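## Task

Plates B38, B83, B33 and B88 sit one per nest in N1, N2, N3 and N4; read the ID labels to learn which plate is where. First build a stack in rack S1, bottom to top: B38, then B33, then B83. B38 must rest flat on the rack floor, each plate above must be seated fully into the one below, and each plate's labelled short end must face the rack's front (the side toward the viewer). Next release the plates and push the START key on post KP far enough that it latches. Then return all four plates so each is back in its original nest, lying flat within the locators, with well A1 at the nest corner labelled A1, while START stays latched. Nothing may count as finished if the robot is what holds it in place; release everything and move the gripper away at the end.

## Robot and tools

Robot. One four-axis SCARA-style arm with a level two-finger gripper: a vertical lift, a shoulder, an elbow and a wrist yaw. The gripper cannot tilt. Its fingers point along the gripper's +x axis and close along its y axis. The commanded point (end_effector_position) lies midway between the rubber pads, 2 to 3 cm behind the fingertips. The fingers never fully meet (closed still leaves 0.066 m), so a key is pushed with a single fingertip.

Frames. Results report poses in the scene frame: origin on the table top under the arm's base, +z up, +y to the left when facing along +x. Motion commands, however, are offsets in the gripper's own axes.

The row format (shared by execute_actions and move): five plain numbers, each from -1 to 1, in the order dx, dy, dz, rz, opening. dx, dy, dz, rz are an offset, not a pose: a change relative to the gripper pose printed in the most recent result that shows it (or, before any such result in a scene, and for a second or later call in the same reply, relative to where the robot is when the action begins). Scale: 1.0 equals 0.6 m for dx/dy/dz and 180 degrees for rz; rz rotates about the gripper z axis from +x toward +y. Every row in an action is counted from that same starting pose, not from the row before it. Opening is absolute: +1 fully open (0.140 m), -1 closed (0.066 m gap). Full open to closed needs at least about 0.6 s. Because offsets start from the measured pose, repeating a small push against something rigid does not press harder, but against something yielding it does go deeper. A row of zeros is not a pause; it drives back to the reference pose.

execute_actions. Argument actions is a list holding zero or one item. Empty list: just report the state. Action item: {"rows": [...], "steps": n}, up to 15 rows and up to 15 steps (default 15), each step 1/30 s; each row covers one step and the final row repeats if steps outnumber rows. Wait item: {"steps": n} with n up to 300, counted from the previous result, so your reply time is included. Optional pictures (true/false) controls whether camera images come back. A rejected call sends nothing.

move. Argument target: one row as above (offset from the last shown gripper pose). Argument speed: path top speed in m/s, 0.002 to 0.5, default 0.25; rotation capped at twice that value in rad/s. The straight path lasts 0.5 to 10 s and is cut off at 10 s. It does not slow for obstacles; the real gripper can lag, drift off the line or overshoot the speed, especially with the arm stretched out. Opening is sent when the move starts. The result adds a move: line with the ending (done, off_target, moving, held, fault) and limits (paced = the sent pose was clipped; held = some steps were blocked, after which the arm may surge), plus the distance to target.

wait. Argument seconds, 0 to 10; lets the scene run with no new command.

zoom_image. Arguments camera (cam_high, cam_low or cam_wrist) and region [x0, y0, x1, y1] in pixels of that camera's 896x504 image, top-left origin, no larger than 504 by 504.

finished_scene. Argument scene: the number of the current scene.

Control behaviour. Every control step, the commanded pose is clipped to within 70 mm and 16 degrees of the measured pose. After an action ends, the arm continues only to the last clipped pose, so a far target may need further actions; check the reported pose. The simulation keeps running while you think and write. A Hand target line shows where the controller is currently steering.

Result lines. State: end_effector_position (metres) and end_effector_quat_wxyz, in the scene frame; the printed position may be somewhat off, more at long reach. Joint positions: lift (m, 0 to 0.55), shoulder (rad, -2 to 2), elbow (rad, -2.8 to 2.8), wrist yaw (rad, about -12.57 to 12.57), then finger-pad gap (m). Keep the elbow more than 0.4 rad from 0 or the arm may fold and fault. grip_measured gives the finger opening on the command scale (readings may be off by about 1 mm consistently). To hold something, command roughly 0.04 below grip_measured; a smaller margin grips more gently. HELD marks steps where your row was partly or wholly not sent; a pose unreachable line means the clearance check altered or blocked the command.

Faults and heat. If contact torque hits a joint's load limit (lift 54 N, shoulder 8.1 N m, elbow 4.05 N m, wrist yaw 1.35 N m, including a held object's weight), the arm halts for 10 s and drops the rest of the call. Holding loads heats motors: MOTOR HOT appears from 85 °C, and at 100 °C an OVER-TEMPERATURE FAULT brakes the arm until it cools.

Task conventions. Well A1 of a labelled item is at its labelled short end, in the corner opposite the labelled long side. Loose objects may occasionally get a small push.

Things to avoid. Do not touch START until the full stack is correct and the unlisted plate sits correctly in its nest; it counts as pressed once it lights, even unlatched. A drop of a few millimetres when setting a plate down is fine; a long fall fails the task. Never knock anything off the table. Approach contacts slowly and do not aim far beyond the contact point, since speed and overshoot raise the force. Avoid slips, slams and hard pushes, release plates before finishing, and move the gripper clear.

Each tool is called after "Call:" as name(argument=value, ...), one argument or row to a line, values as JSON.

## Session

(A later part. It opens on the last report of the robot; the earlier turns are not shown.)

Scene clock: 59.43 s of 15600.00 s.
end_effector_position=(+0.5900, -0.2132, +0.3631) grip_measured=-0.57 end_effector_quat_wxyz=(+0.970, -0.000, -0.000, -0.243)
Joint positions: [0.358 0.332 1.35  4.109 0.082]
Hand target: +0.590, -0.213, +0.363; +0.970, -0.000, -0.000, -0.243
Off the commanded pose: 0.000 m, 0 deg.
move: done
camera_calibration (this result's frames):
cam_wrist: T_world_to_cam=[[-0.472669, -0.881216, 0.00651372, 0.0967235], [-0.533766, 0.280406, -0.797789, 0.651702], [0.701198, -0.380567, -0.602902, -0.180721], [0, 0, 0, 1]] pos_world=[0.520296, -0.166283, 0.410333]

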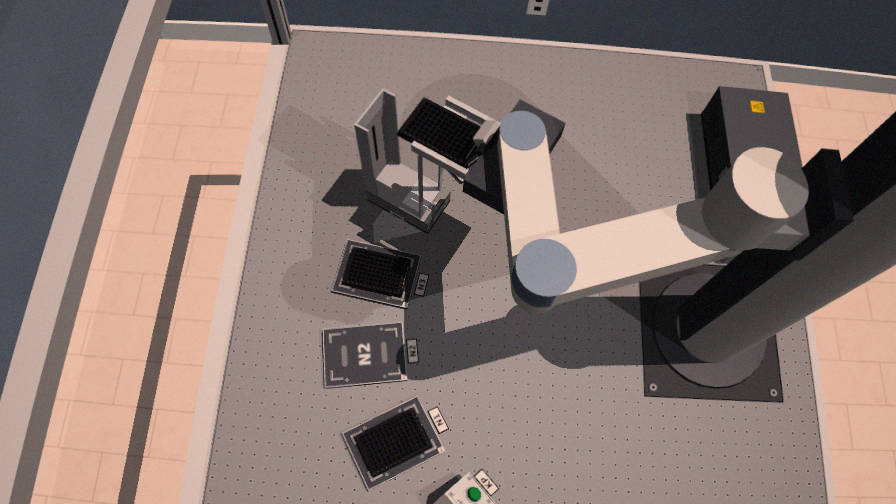

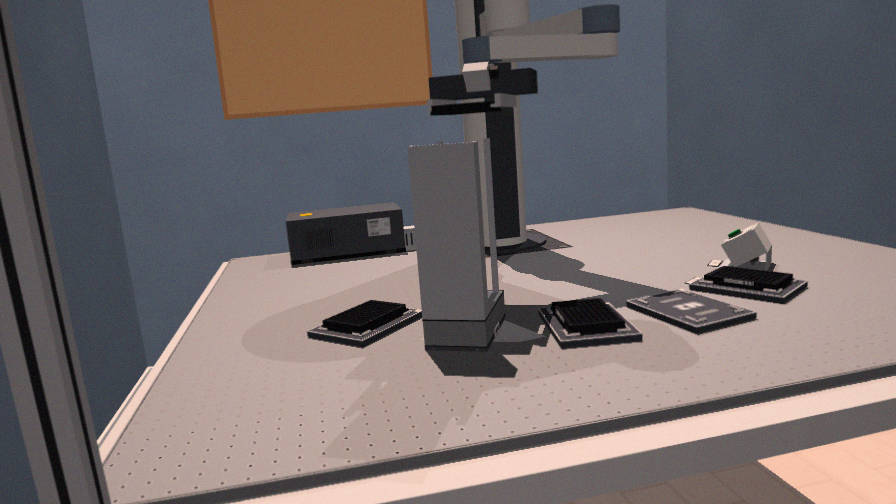

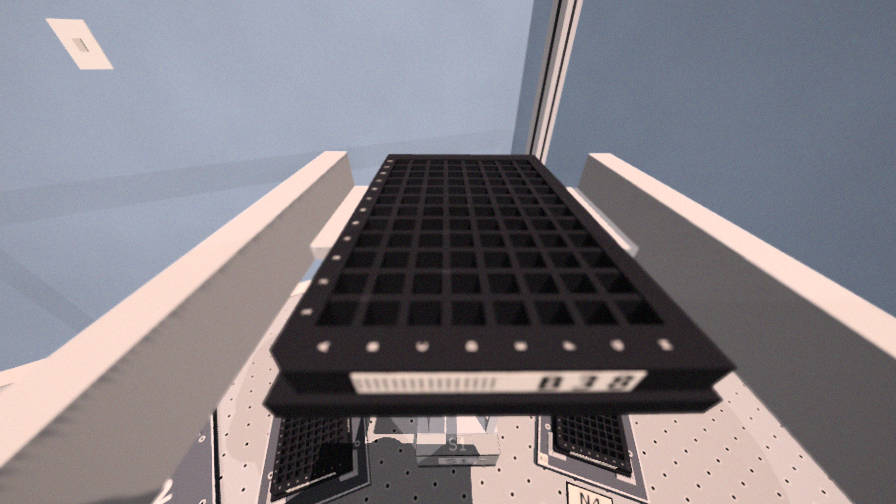

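Call:
move(
  target=[-0.12,0,0,0,-0.63],
)

Call:
move(
  target=[0,0,-0.2,0,-0.63],
)

Scene clock: 69.67 s of 15600.00 s.
end_effector_position=(+0.5264, -0.1792, +0.3631) grip_measured=-0.57 end_effector_quat_wxyz=(+0.970, -0.000, -0.000, -0.243)
Joint positions: [0.358 0.466 1.012 4.313 0.082]
Hand target: +0.526, -0.179, +0.363; +0.970, -0.000, -0.000, -0.243
Off the commanded pose: 0.000 m, 0 deg.
After step 90, 6.50 s passed at rest.
move: done
camera_calibration (this result's frames):
cam_wrist: T_world_to_cam=[[-0.472877, -0.881104, 0.00651372, 0.0967396], [-0.533699, 0.280532, -0.797789, 0.608259], [0.701108, -0.380733, -0.602902, -0.123243], [0, 0, 0, 1]] pos_world=[0.45678, -0.132321, 0.410329]

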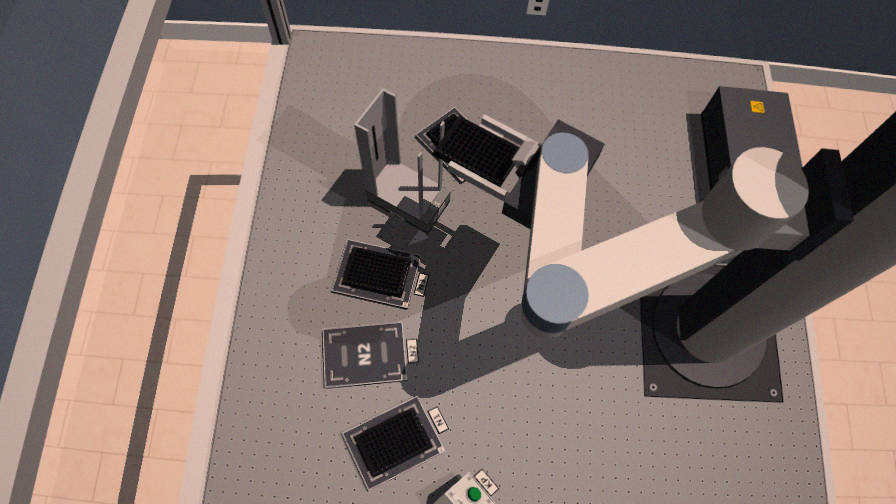

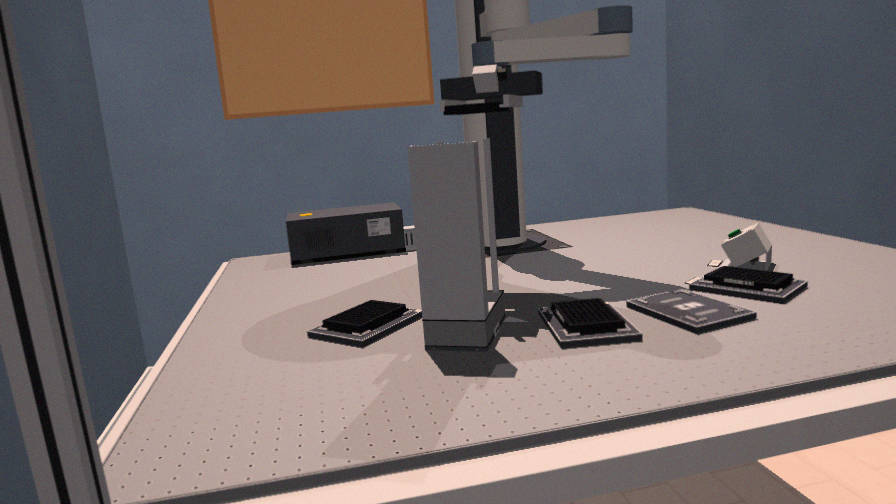

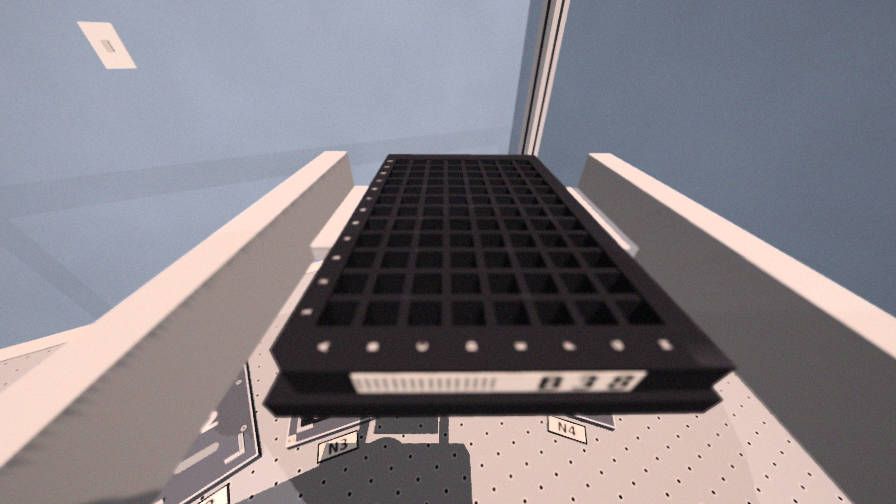

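Scene clock: 70.57 s of 15600.00 s.
end_effector_position=(+0.5264, -0.1792, +0.2430) grip_measured=-0.57 end_effector_quat_wxyz=(+0.970, -0.000, -0.000, -0.243)
Joint positions: [0.238 0.466 1.012 4.313 0.082]
Hand target: +0.526, -0.179, +0.243; +0.970, -0.000, -0.000, -0.243
Off the commanded pose: 0.000 m, 0 deg.
move: done
camera_calibration (this result's frames):
cam_wrist: T_world_to_cam=[[-0.472899, -0.881093, 0.00651372, 0.0975305], [-0.533693, 0.280545, -0.797789, 0.512456], [0.701098, -0.38075, -0.602902, -0.195632], [0, 0, 0, 1]] pos_world=[0.456773, -0.13232, 0.290249]

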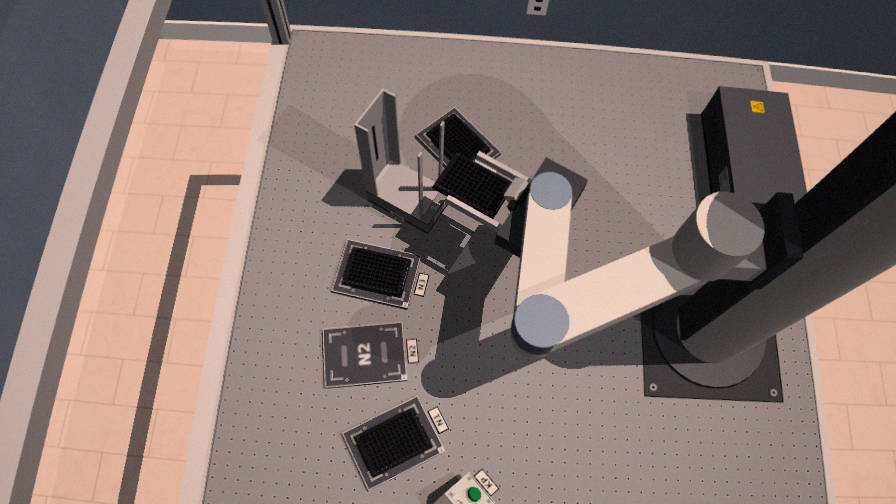

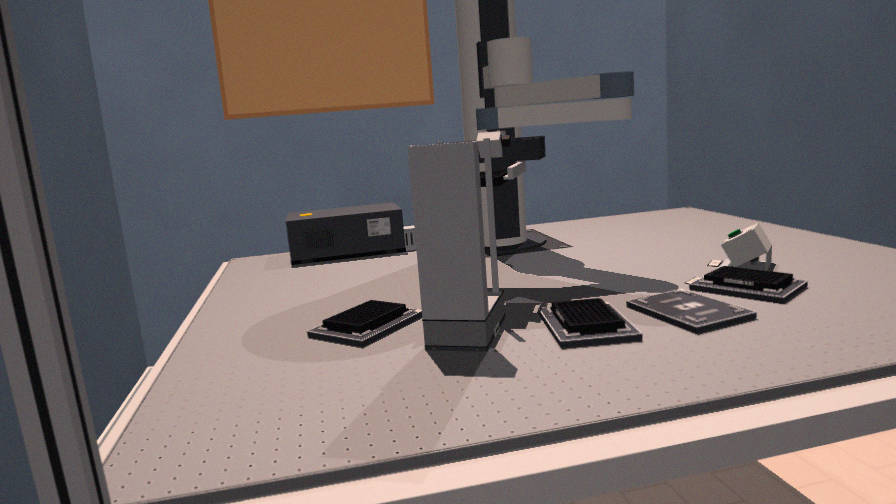

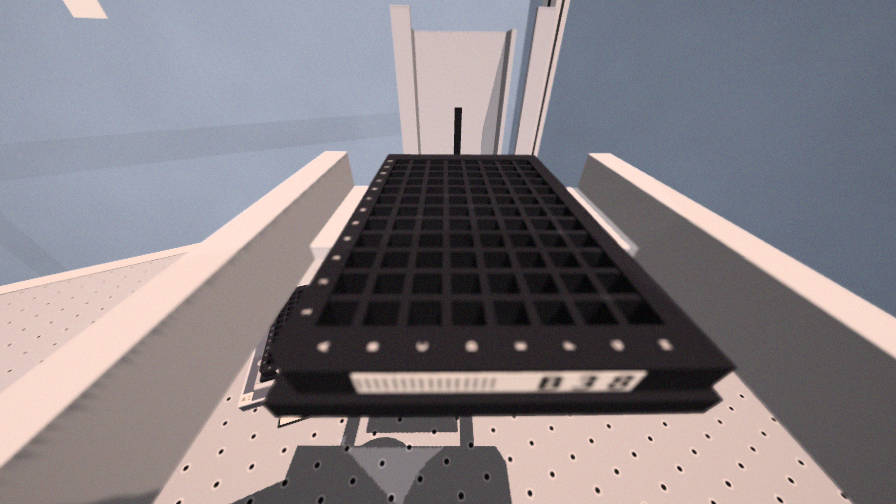

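Call:
zoom_image(
  camera="cam_wrist",
  region=[360, 0, 580, 170],
)

Region (360, 0, 580, 170) of cam_wrist's 896x504 image, scaled by 2.291, with more detail than that image has; it fills the top 389 rows of this view, and the rest is white.

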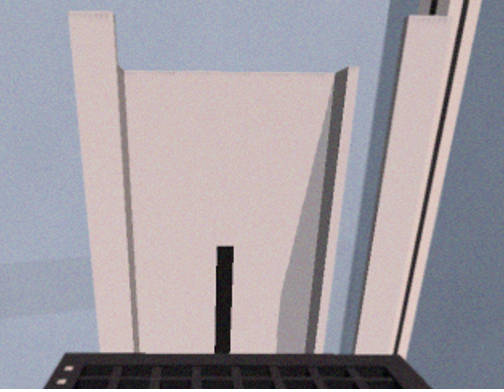

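Call:
move(
  target=[0,0,0.15,0,-0.63],
)

Call:
move(
  target=[0.265,-0.008,0,0.005,-0.63],
)

Call:
zoom_image(
  camera="cam_high",
  region=[330, 60, 530, 240],
)

Scene clock: 84.50 s of 15600.00 s.
end_effector_position=(+0.5264, -0.1792, +0.3331) grip_measured=-0.57 end_effector_quat_wxyz=(+0.970, -0.000, -0.000, -0.243)
Joint positions: [0.328 0.466 1.012 4.313 0.082]
Hand target: +0.526, -0.179, +0.333; +0.970, -0.000, -0.000, -0.243
Off the commanded pose: 0.000 m, 0 deg.
After step 90, 10.13 s passed at rest.
move: done
camera_calibration (this result's frames):
cam_wrist: T_world_to_cam=[[-0.472876, -0.881105, 0.00651372, 0.0969351], [-0.5337, 0.280531, -0.797789, 0.584305], [0.701108, -0.380732, -0.602902, -0.141345], [0, 0, 0, 1]] pos_world=[0.45678, -0.13232, 0.380303]

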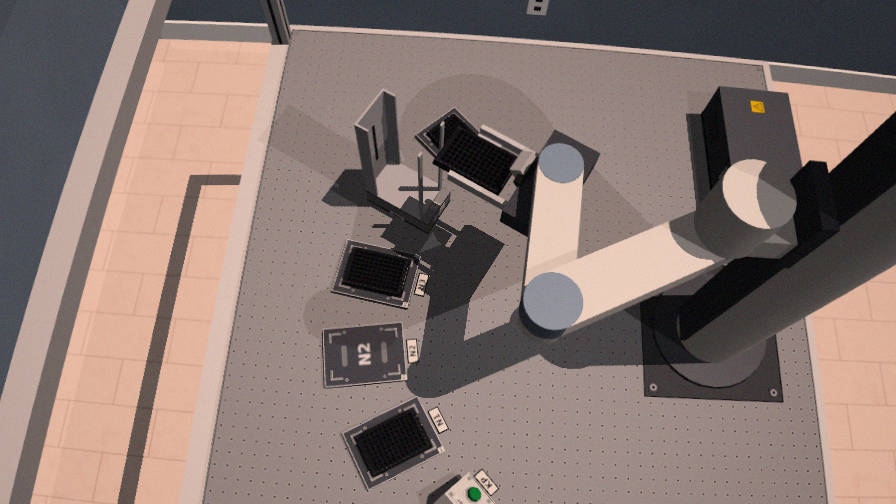

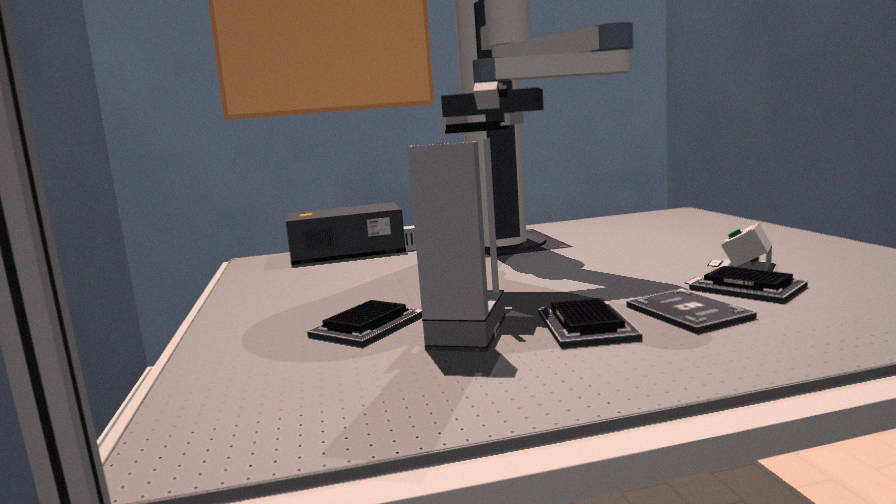

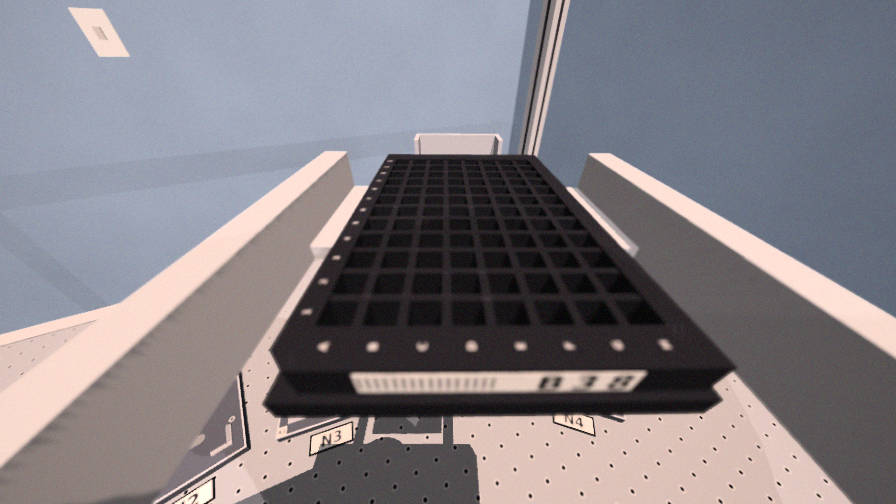

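Scene clock: 85.60 s of 15600.00 s.
end_effector_position=(+0.6643, -0.2585, +0.3331) grip_measured=-0.57 end_effector_quat_wxyz=(+0.972, -0.000, -0.000, -0.236)
Joint positions: [0.328 0.106 1.834 3.868 0.082]
Hand target: +0.664, -0.258, +0.333; +0.972, -0.000, -0.000, -0.236
Off the commanded pose: 0.000 m, 0 deg.
move: done
camera_calibration (this result's frames):
cam_wrist: T_world_to_cam=[[-0.458883, -0.888473, 0.00651372, 0.0811133], [-0.53807, 0.272056, -0.797789, 0.680862], [0.707042, -0.369596, -0.602902, -0.269272], [0, 0, 0, 1]] pos_world=[0.59396, -0.212688, 0.380311]

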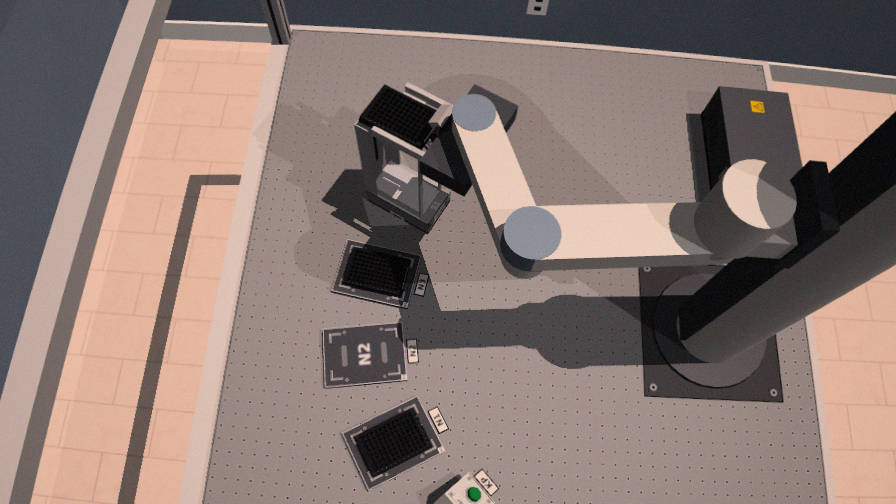

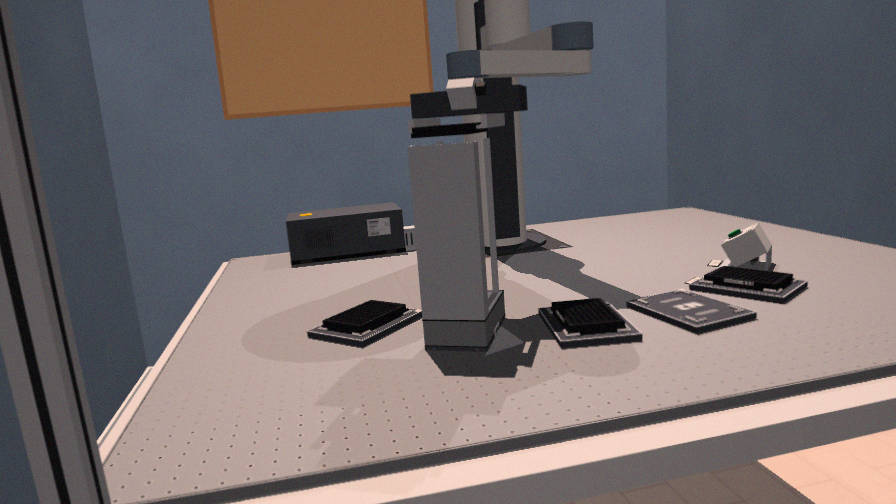

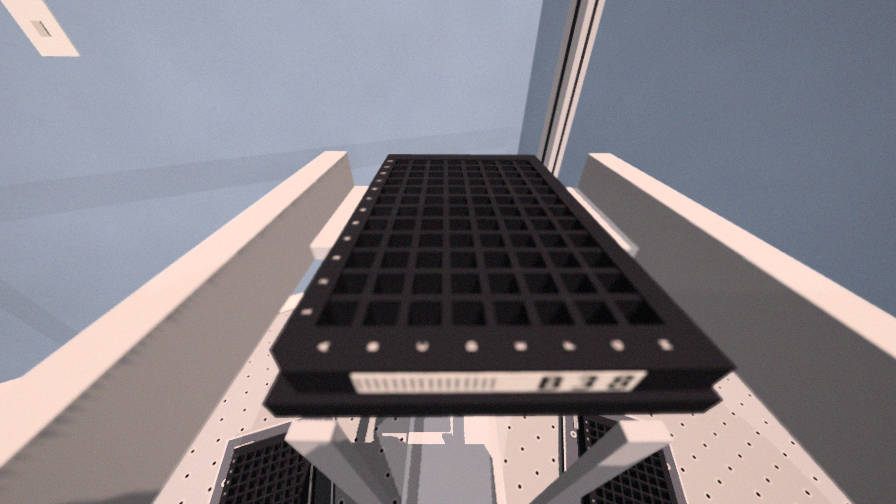

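Region (330, 60, 530, 240) of cam_high's 896x504 image, scaled by 2.520, with more detail than that image has; it fills the top 454 rows of this view, and the rest is white.

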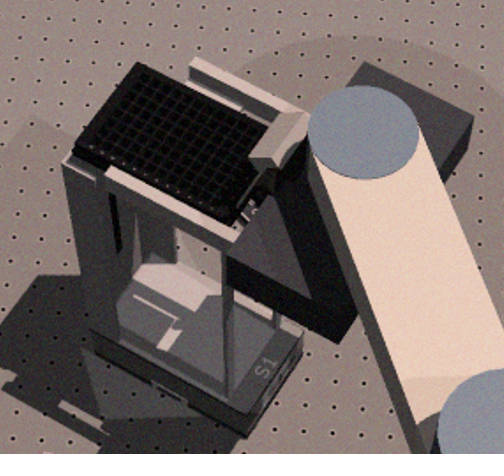

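Call:
move(
  target=[0.009,0.002,-0.012,0,-0.63],
  speed=0.05,
)

Scene clock: 91.87 s of 15600.00 s.
end_effector_position=(+0.6697, -0.2598, +0.3259) grip_measured=-0.57 end_effector_quat_wxyz=(+0.972, -0.000, -0.000, -0.235)
Joint positions: [0.321 0.094 1.868 3.846 0.082]
Hand target: +0.670, -0.260, +0.326; +0.972, -0.000, -0.000, -0.236
Off the commanded pose: 0.000 m, 0 deg.
After step 90, 2.57 s passed at rest.
move: done
camera_calibration (this result's frames):
cam_wrist: T_world_to_cam=[[-0.458585, -0.888626, 0.00651372, 0.0822366], [-0.538161, 0.271876, -0.797789, 0.67838], [0.707165, -0.36936, -0.602902, -0.277934], [0, 0, 0, 1]] pos_world=[0.599335, -0.214015, 0.373102]

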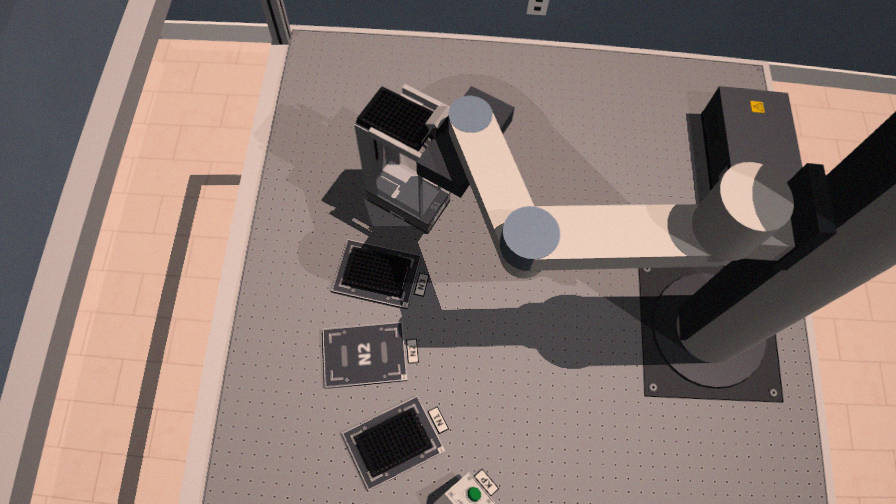

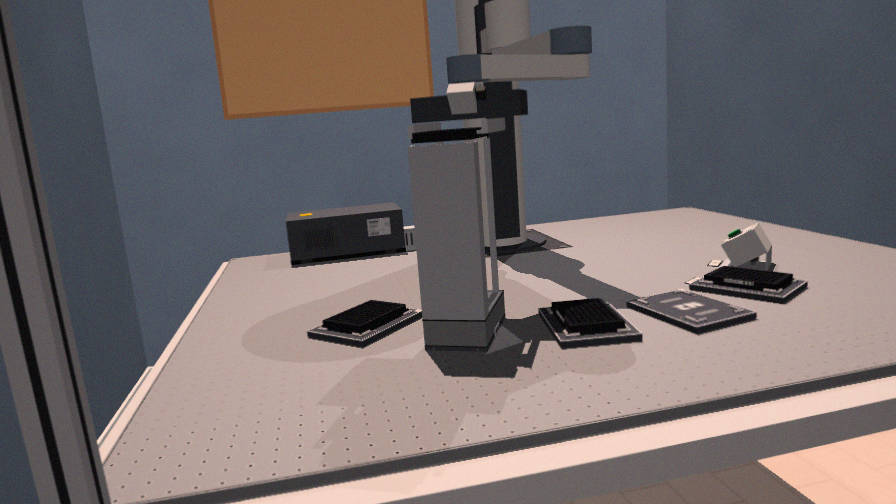

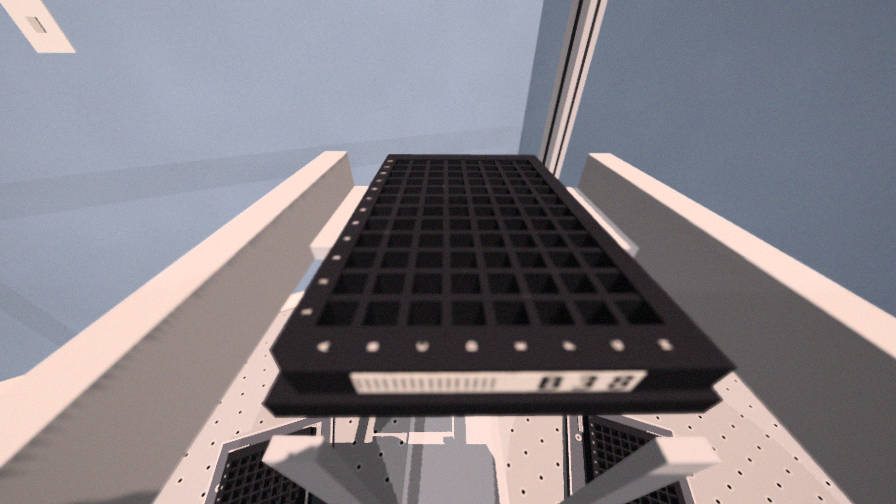

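Call:
move(
  target=[0,0,-0.03,0,-0.63],
  speed=0.02,
)

Scene clock: 95.30 s of 15600.00 s.
end_effector_position=(+0.6695, -0.2603, +0.3081) grip_measured=-0.58 end_effector_quat_wxyz=(+0.972, -0.000, -0.000, -0.237)
Joint positions: [0.303 0.093 1.868 3.844 0.082]
Hand target: +0.670, -0.260, +0.308; +0.972, -0.000, -0.000, -0.235
Off the commanded pose: 0.001 m, 0 deg.
move: done
camera_calibration (this result's frames):
cam_wrist: T_world_to_cam=[[-0.460622, -0.887572, 0.00651372, 0.0834582], [-0.537536, 0.273109, -0.797789, 0.664049], [0.706316, -0.37098, -0.602902, -0.28852], [0, 0, 0, 1]] pos_world=[0.599179, -0.214318, 0.355278]

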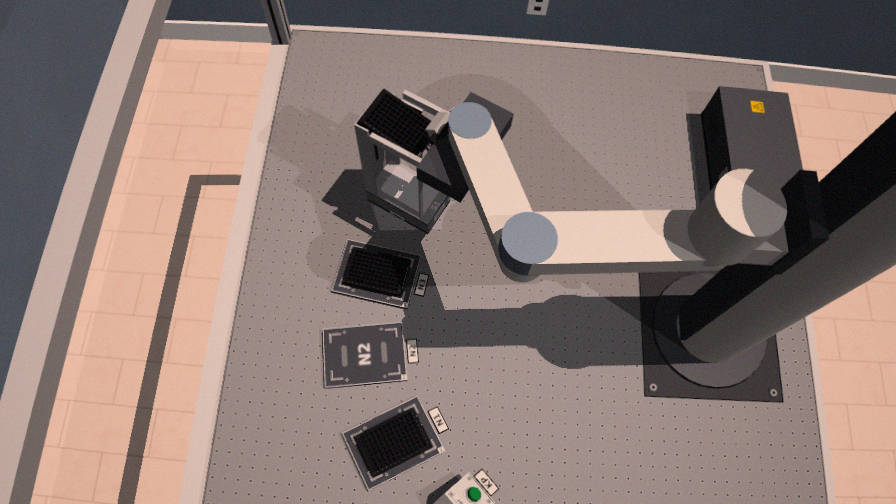

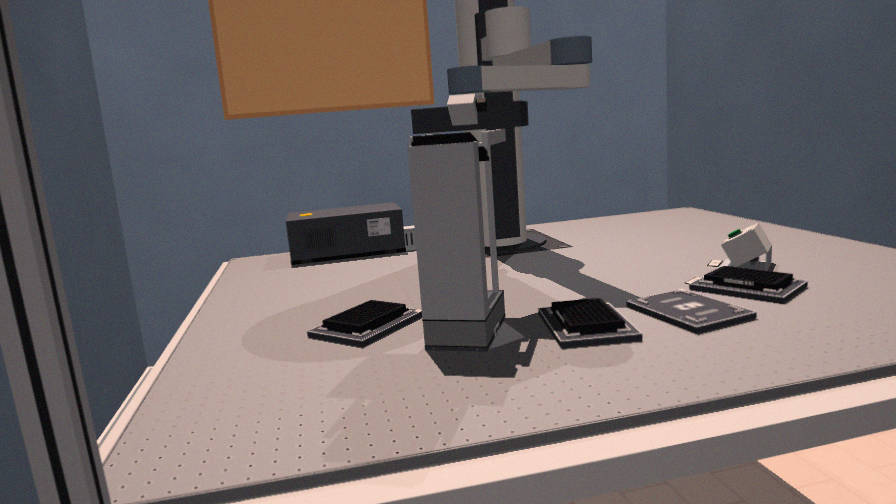

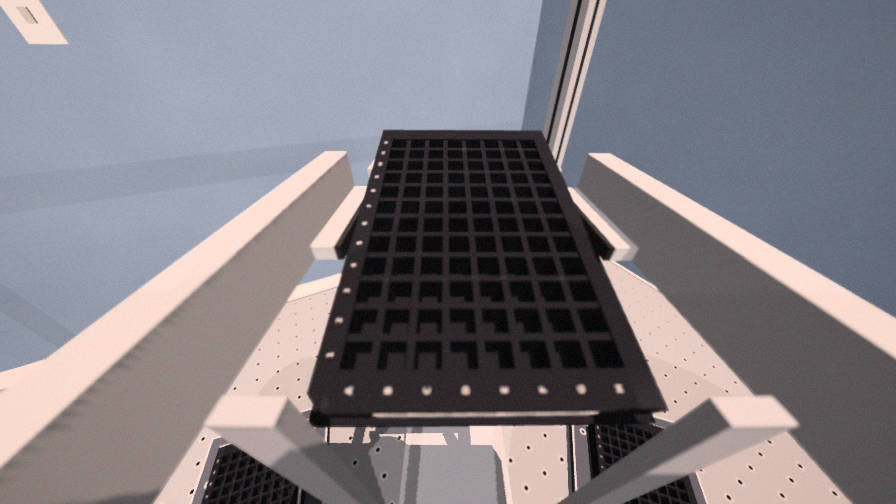

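Call:
zoom_image(
  camera="cam_high",
  region=[340, 75, 460, 175],
)

Call:
zoom_image(
  camera="cam_low",
  region=[390, 100, 530, 180],
)

Region (340, 75, 460, 175) of cam_high's 896x504 image, scaled by 4.200, with more detail than that image has.

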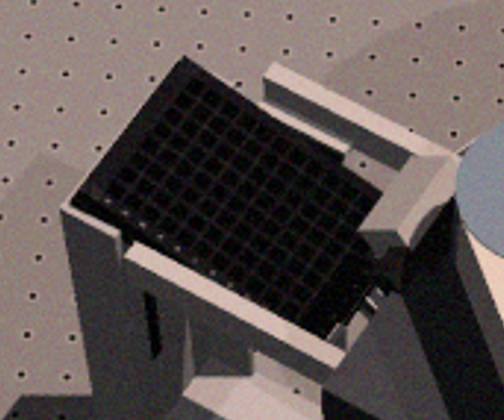

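Region (390, 100, 530, 180) of cam_low's 896x504 image, scaled by 3.600, with more detail than that image has; it fills the top 288 rows of this view, and the rest is white.

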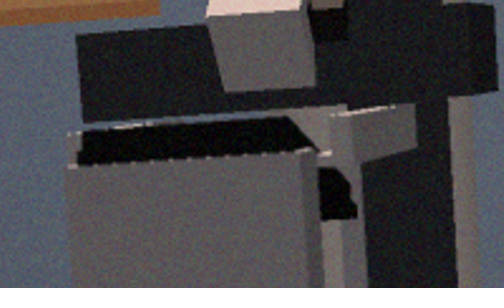

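Call:
move(
  target=[-0.007,0,0.002,0,-0.63],
  speed=0.01,
)

Call:
move(
  target=[0,0,-0.012,0,-0.63],
  speed=0.01,
)

Scene clock: 102.47 s of 15600.00 s.
end_effector_position=(+0.6657, -0.2584, +0.3092) grip_measured=-0.58 end_effector_quat_wxyz=(+0.972, -0.000, -0.000, -0.237)
Joint positions: [0.304 0.105 1.841 3.859 0.082]
Hand target: +0.666, -0.258, +0.309; +0.972, -0.000, -0.000, -0.237
Off the commanded pose: 0.000 m, 0 deg.
After step 90, 3.47 s passed at rest.
move: done
camera_calibration (this result's frames):
cam_wrist: T_world_to_cam=[[-0.460898, -0.887429, 0.00651372, 0.0835733], [-0.537451, 0.273276, -0.797789, 0.662414], [0.706201, -0.3712, -0.602902, -0.284474], [0, 0, 0, 1]] pos_world=[0.595429, -0.212453, 0.356412]

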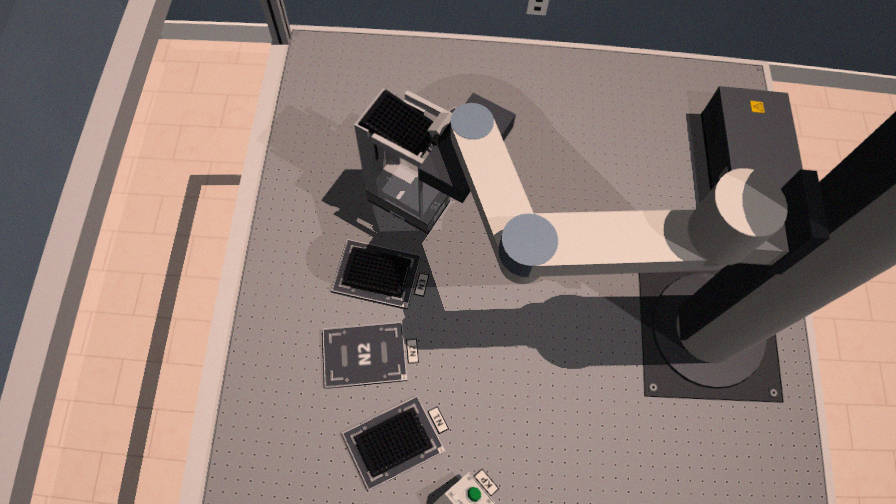

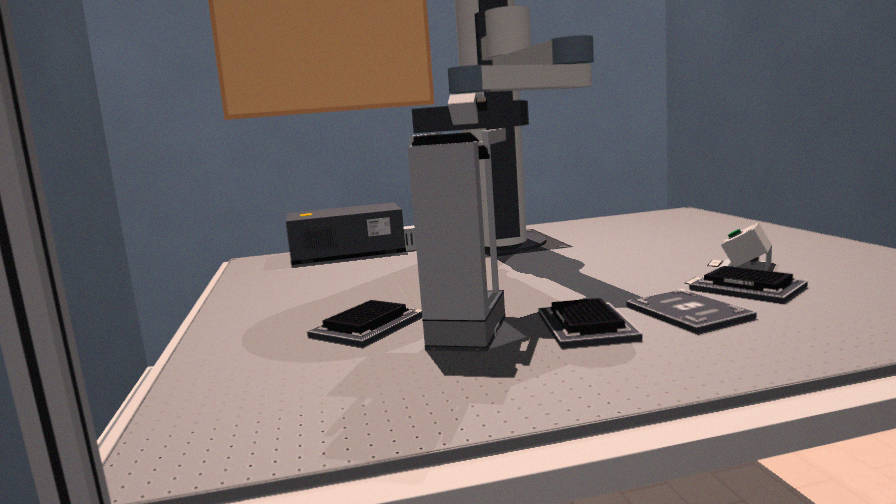

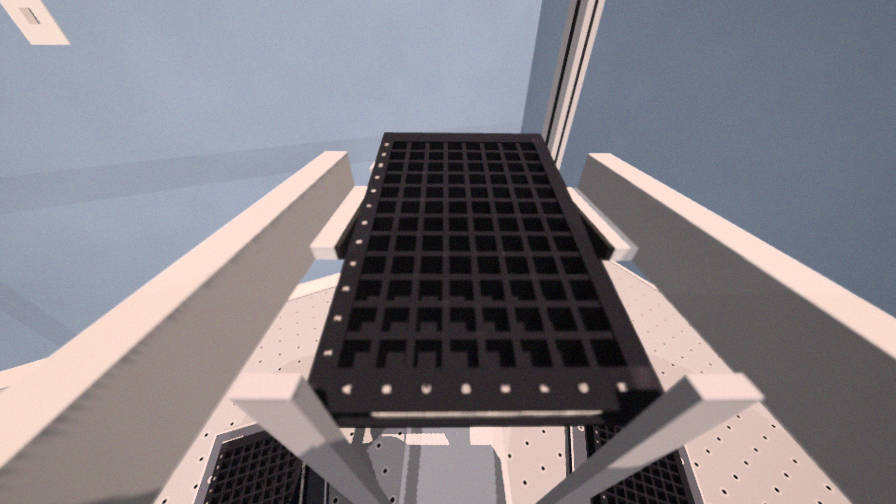

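Scene clock: 103.40 s of 15600.00 s.
end_effector_position=(+0.6657, -0.2584, +0.3020) grip_measured=-0.58 end_effector_quat_wxyz=(+0.972, -0.000, -0.000, -0.237)
Joint positions: [0.297 0.105 1.841 3.859 0.082]
Hand target: +0.666, -0.258, +0.302; +0.972, -0.000, -0.000, -0.237
Off the commanded pose: 0.000 m, 0 deg.
move: done
camera_calibration (this result's frames):
cam_wrist: T_world_to_cam=[[-0.460899, -0.887428, 0.00651372, 0.0836203], [-0.53745, 0.273277, -0.797789, 0.656668], [0.7062, -0.371201, -0.602902, -0.288816], [0, 0, 0, 1]] pos_world=[0.595429, -0.212454, 0.34921]

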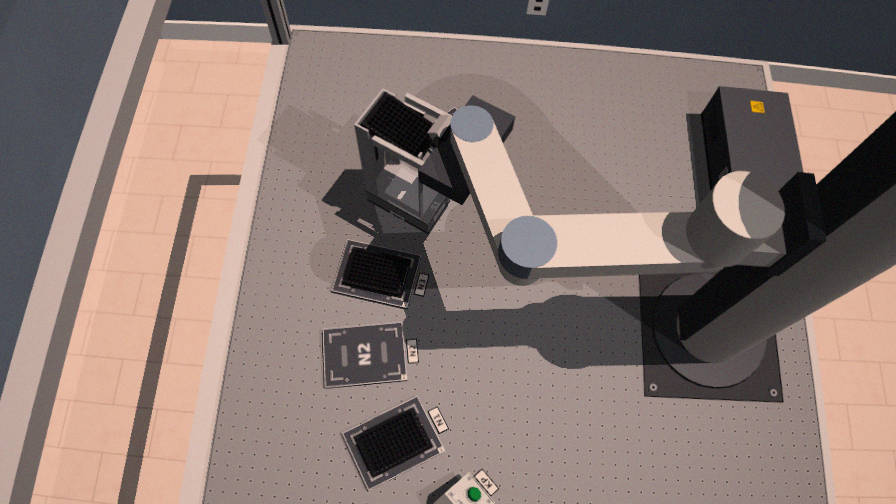

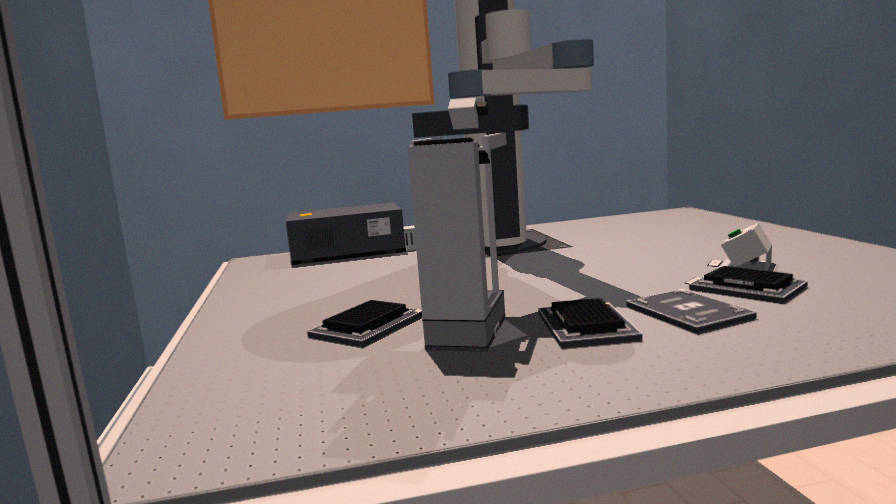

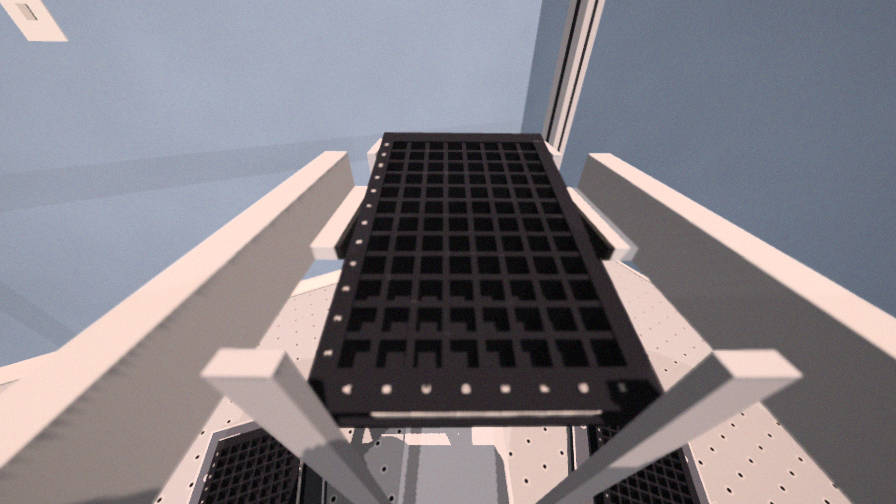

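Call:
move(
  target=[0,0,-0.34,0,-0.63],
  speed=0.06,
)

Scene clock: 112.23 s of 15600.00 s.
end_effector_position=(+0.6657, -0.2584, +0.0979) grip_measured=-0.58 end_effector_quat_wxyz=(+0.972, -0.000, -0.000, -0.237)
Joint positions: [0.093 0.105 1.841 3.859 0.082]
Hand target: +0.666, -0.258, +0.098; +0.972, -0.000, -0.000, -0.237
Off the commanded pose: 0.000 m, 0 deg.
After step 90, 2.17 s passed at rest.
move: done
camera_calibration (this result's frames):
cam_wrist: T_world_to_cam=[[-0.460928, -0.887413, 0.00651372, 0.0849621], [-0.537441, 0.273295, -0.797789, 0.493852], [0.706188, -0.371224, -0.602902, -0.411851], [0, 0, 0, 1]] pos_world=[0.595422, -0.21246, 0.145131]

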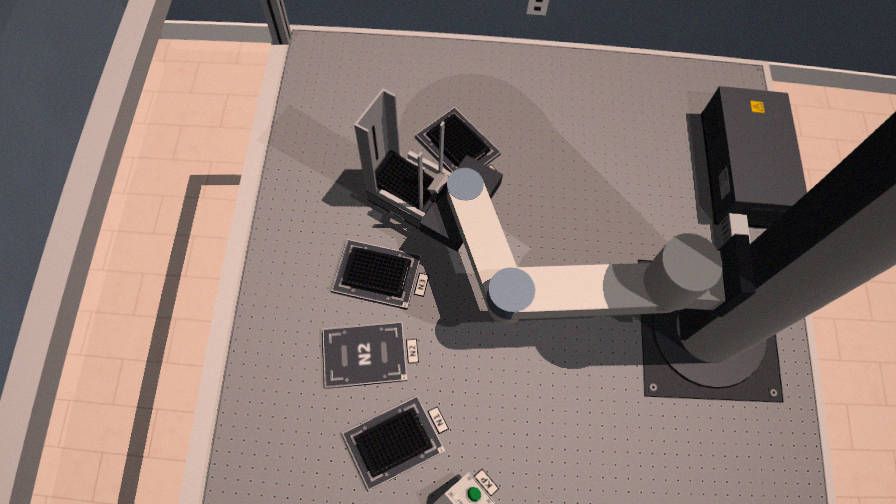

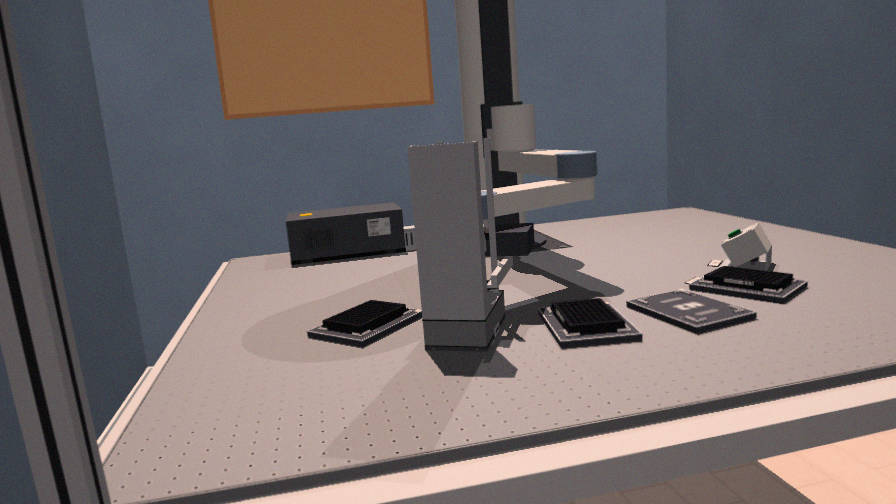

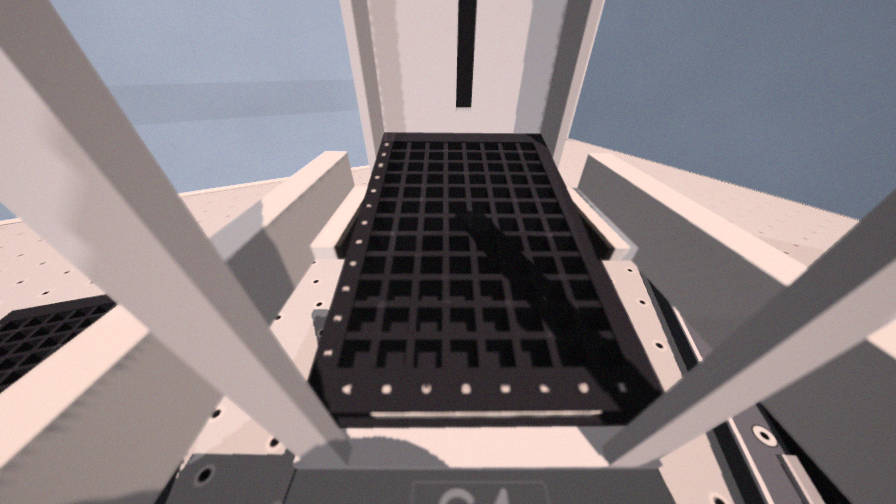

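Call:
move(
  target=[0,0,-0.035,0,-0.63],
  speed=0.015,
)

Scene clock: 117.37 s of 15600.00 s.
end_effector_position=(+0.6660, -0.2588, +0.0771) grip_measured=-0.57 end_effector_quat_wxyz=(+0.971, -0.000, -0.000, -0.237)
Joint positions: [0.072 0.103 1.844 3.857 0.082]
Hand target: +0.666, -0.258, +0.077; +0.972, -0.000, -0.000, -0.237
Off the commanded pose: 0.000 m, 0 deg.
After step 90, 0.50 s passed at rest.
move: done
camera_calibration (this result's frames):
cam_wrist: T_world_to_cam=[[-0.461749, -0.886987, 0.00651372, 0.0855396], [-0.537188, 0.273791, -0.797789, 0.477456], [0.705845, -0.371877, -0.602902, -0.424664], [0, 0, 0, 1]] pos_world=[0.595729, -0.212774, 0.124321]

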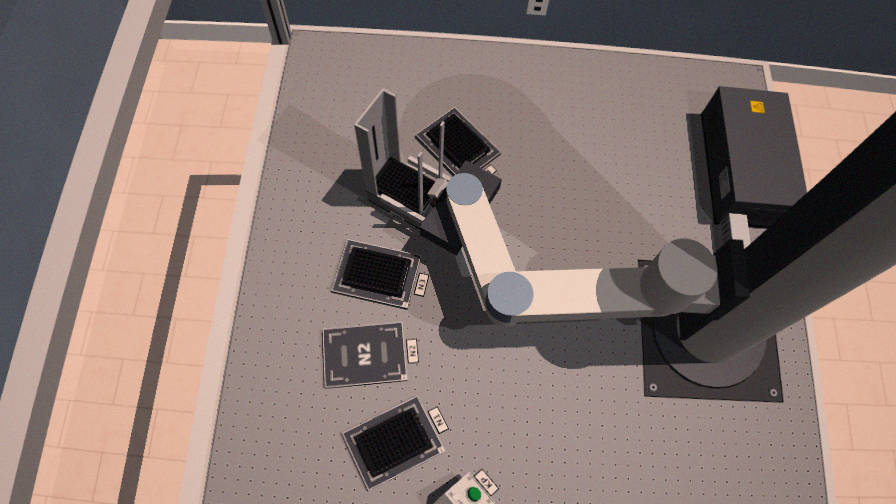

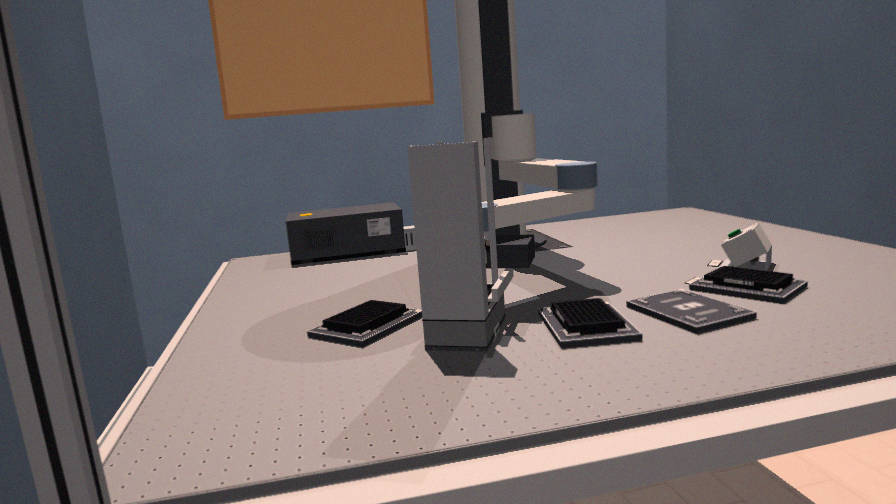

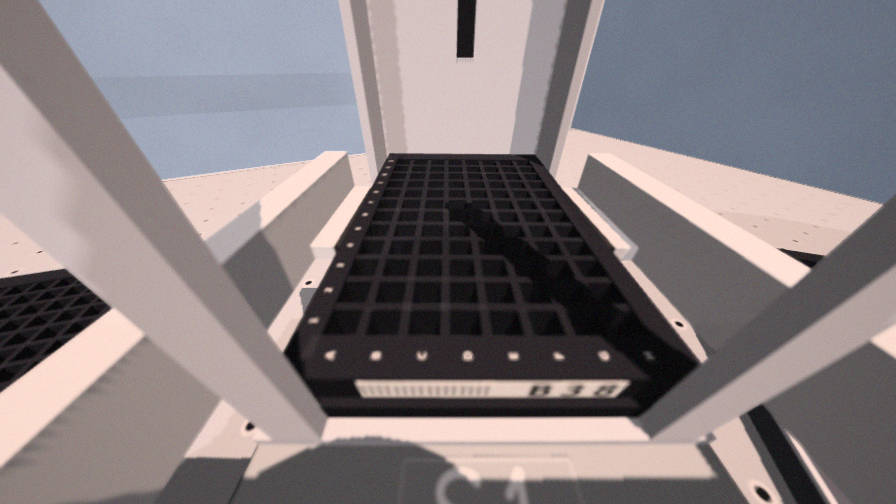

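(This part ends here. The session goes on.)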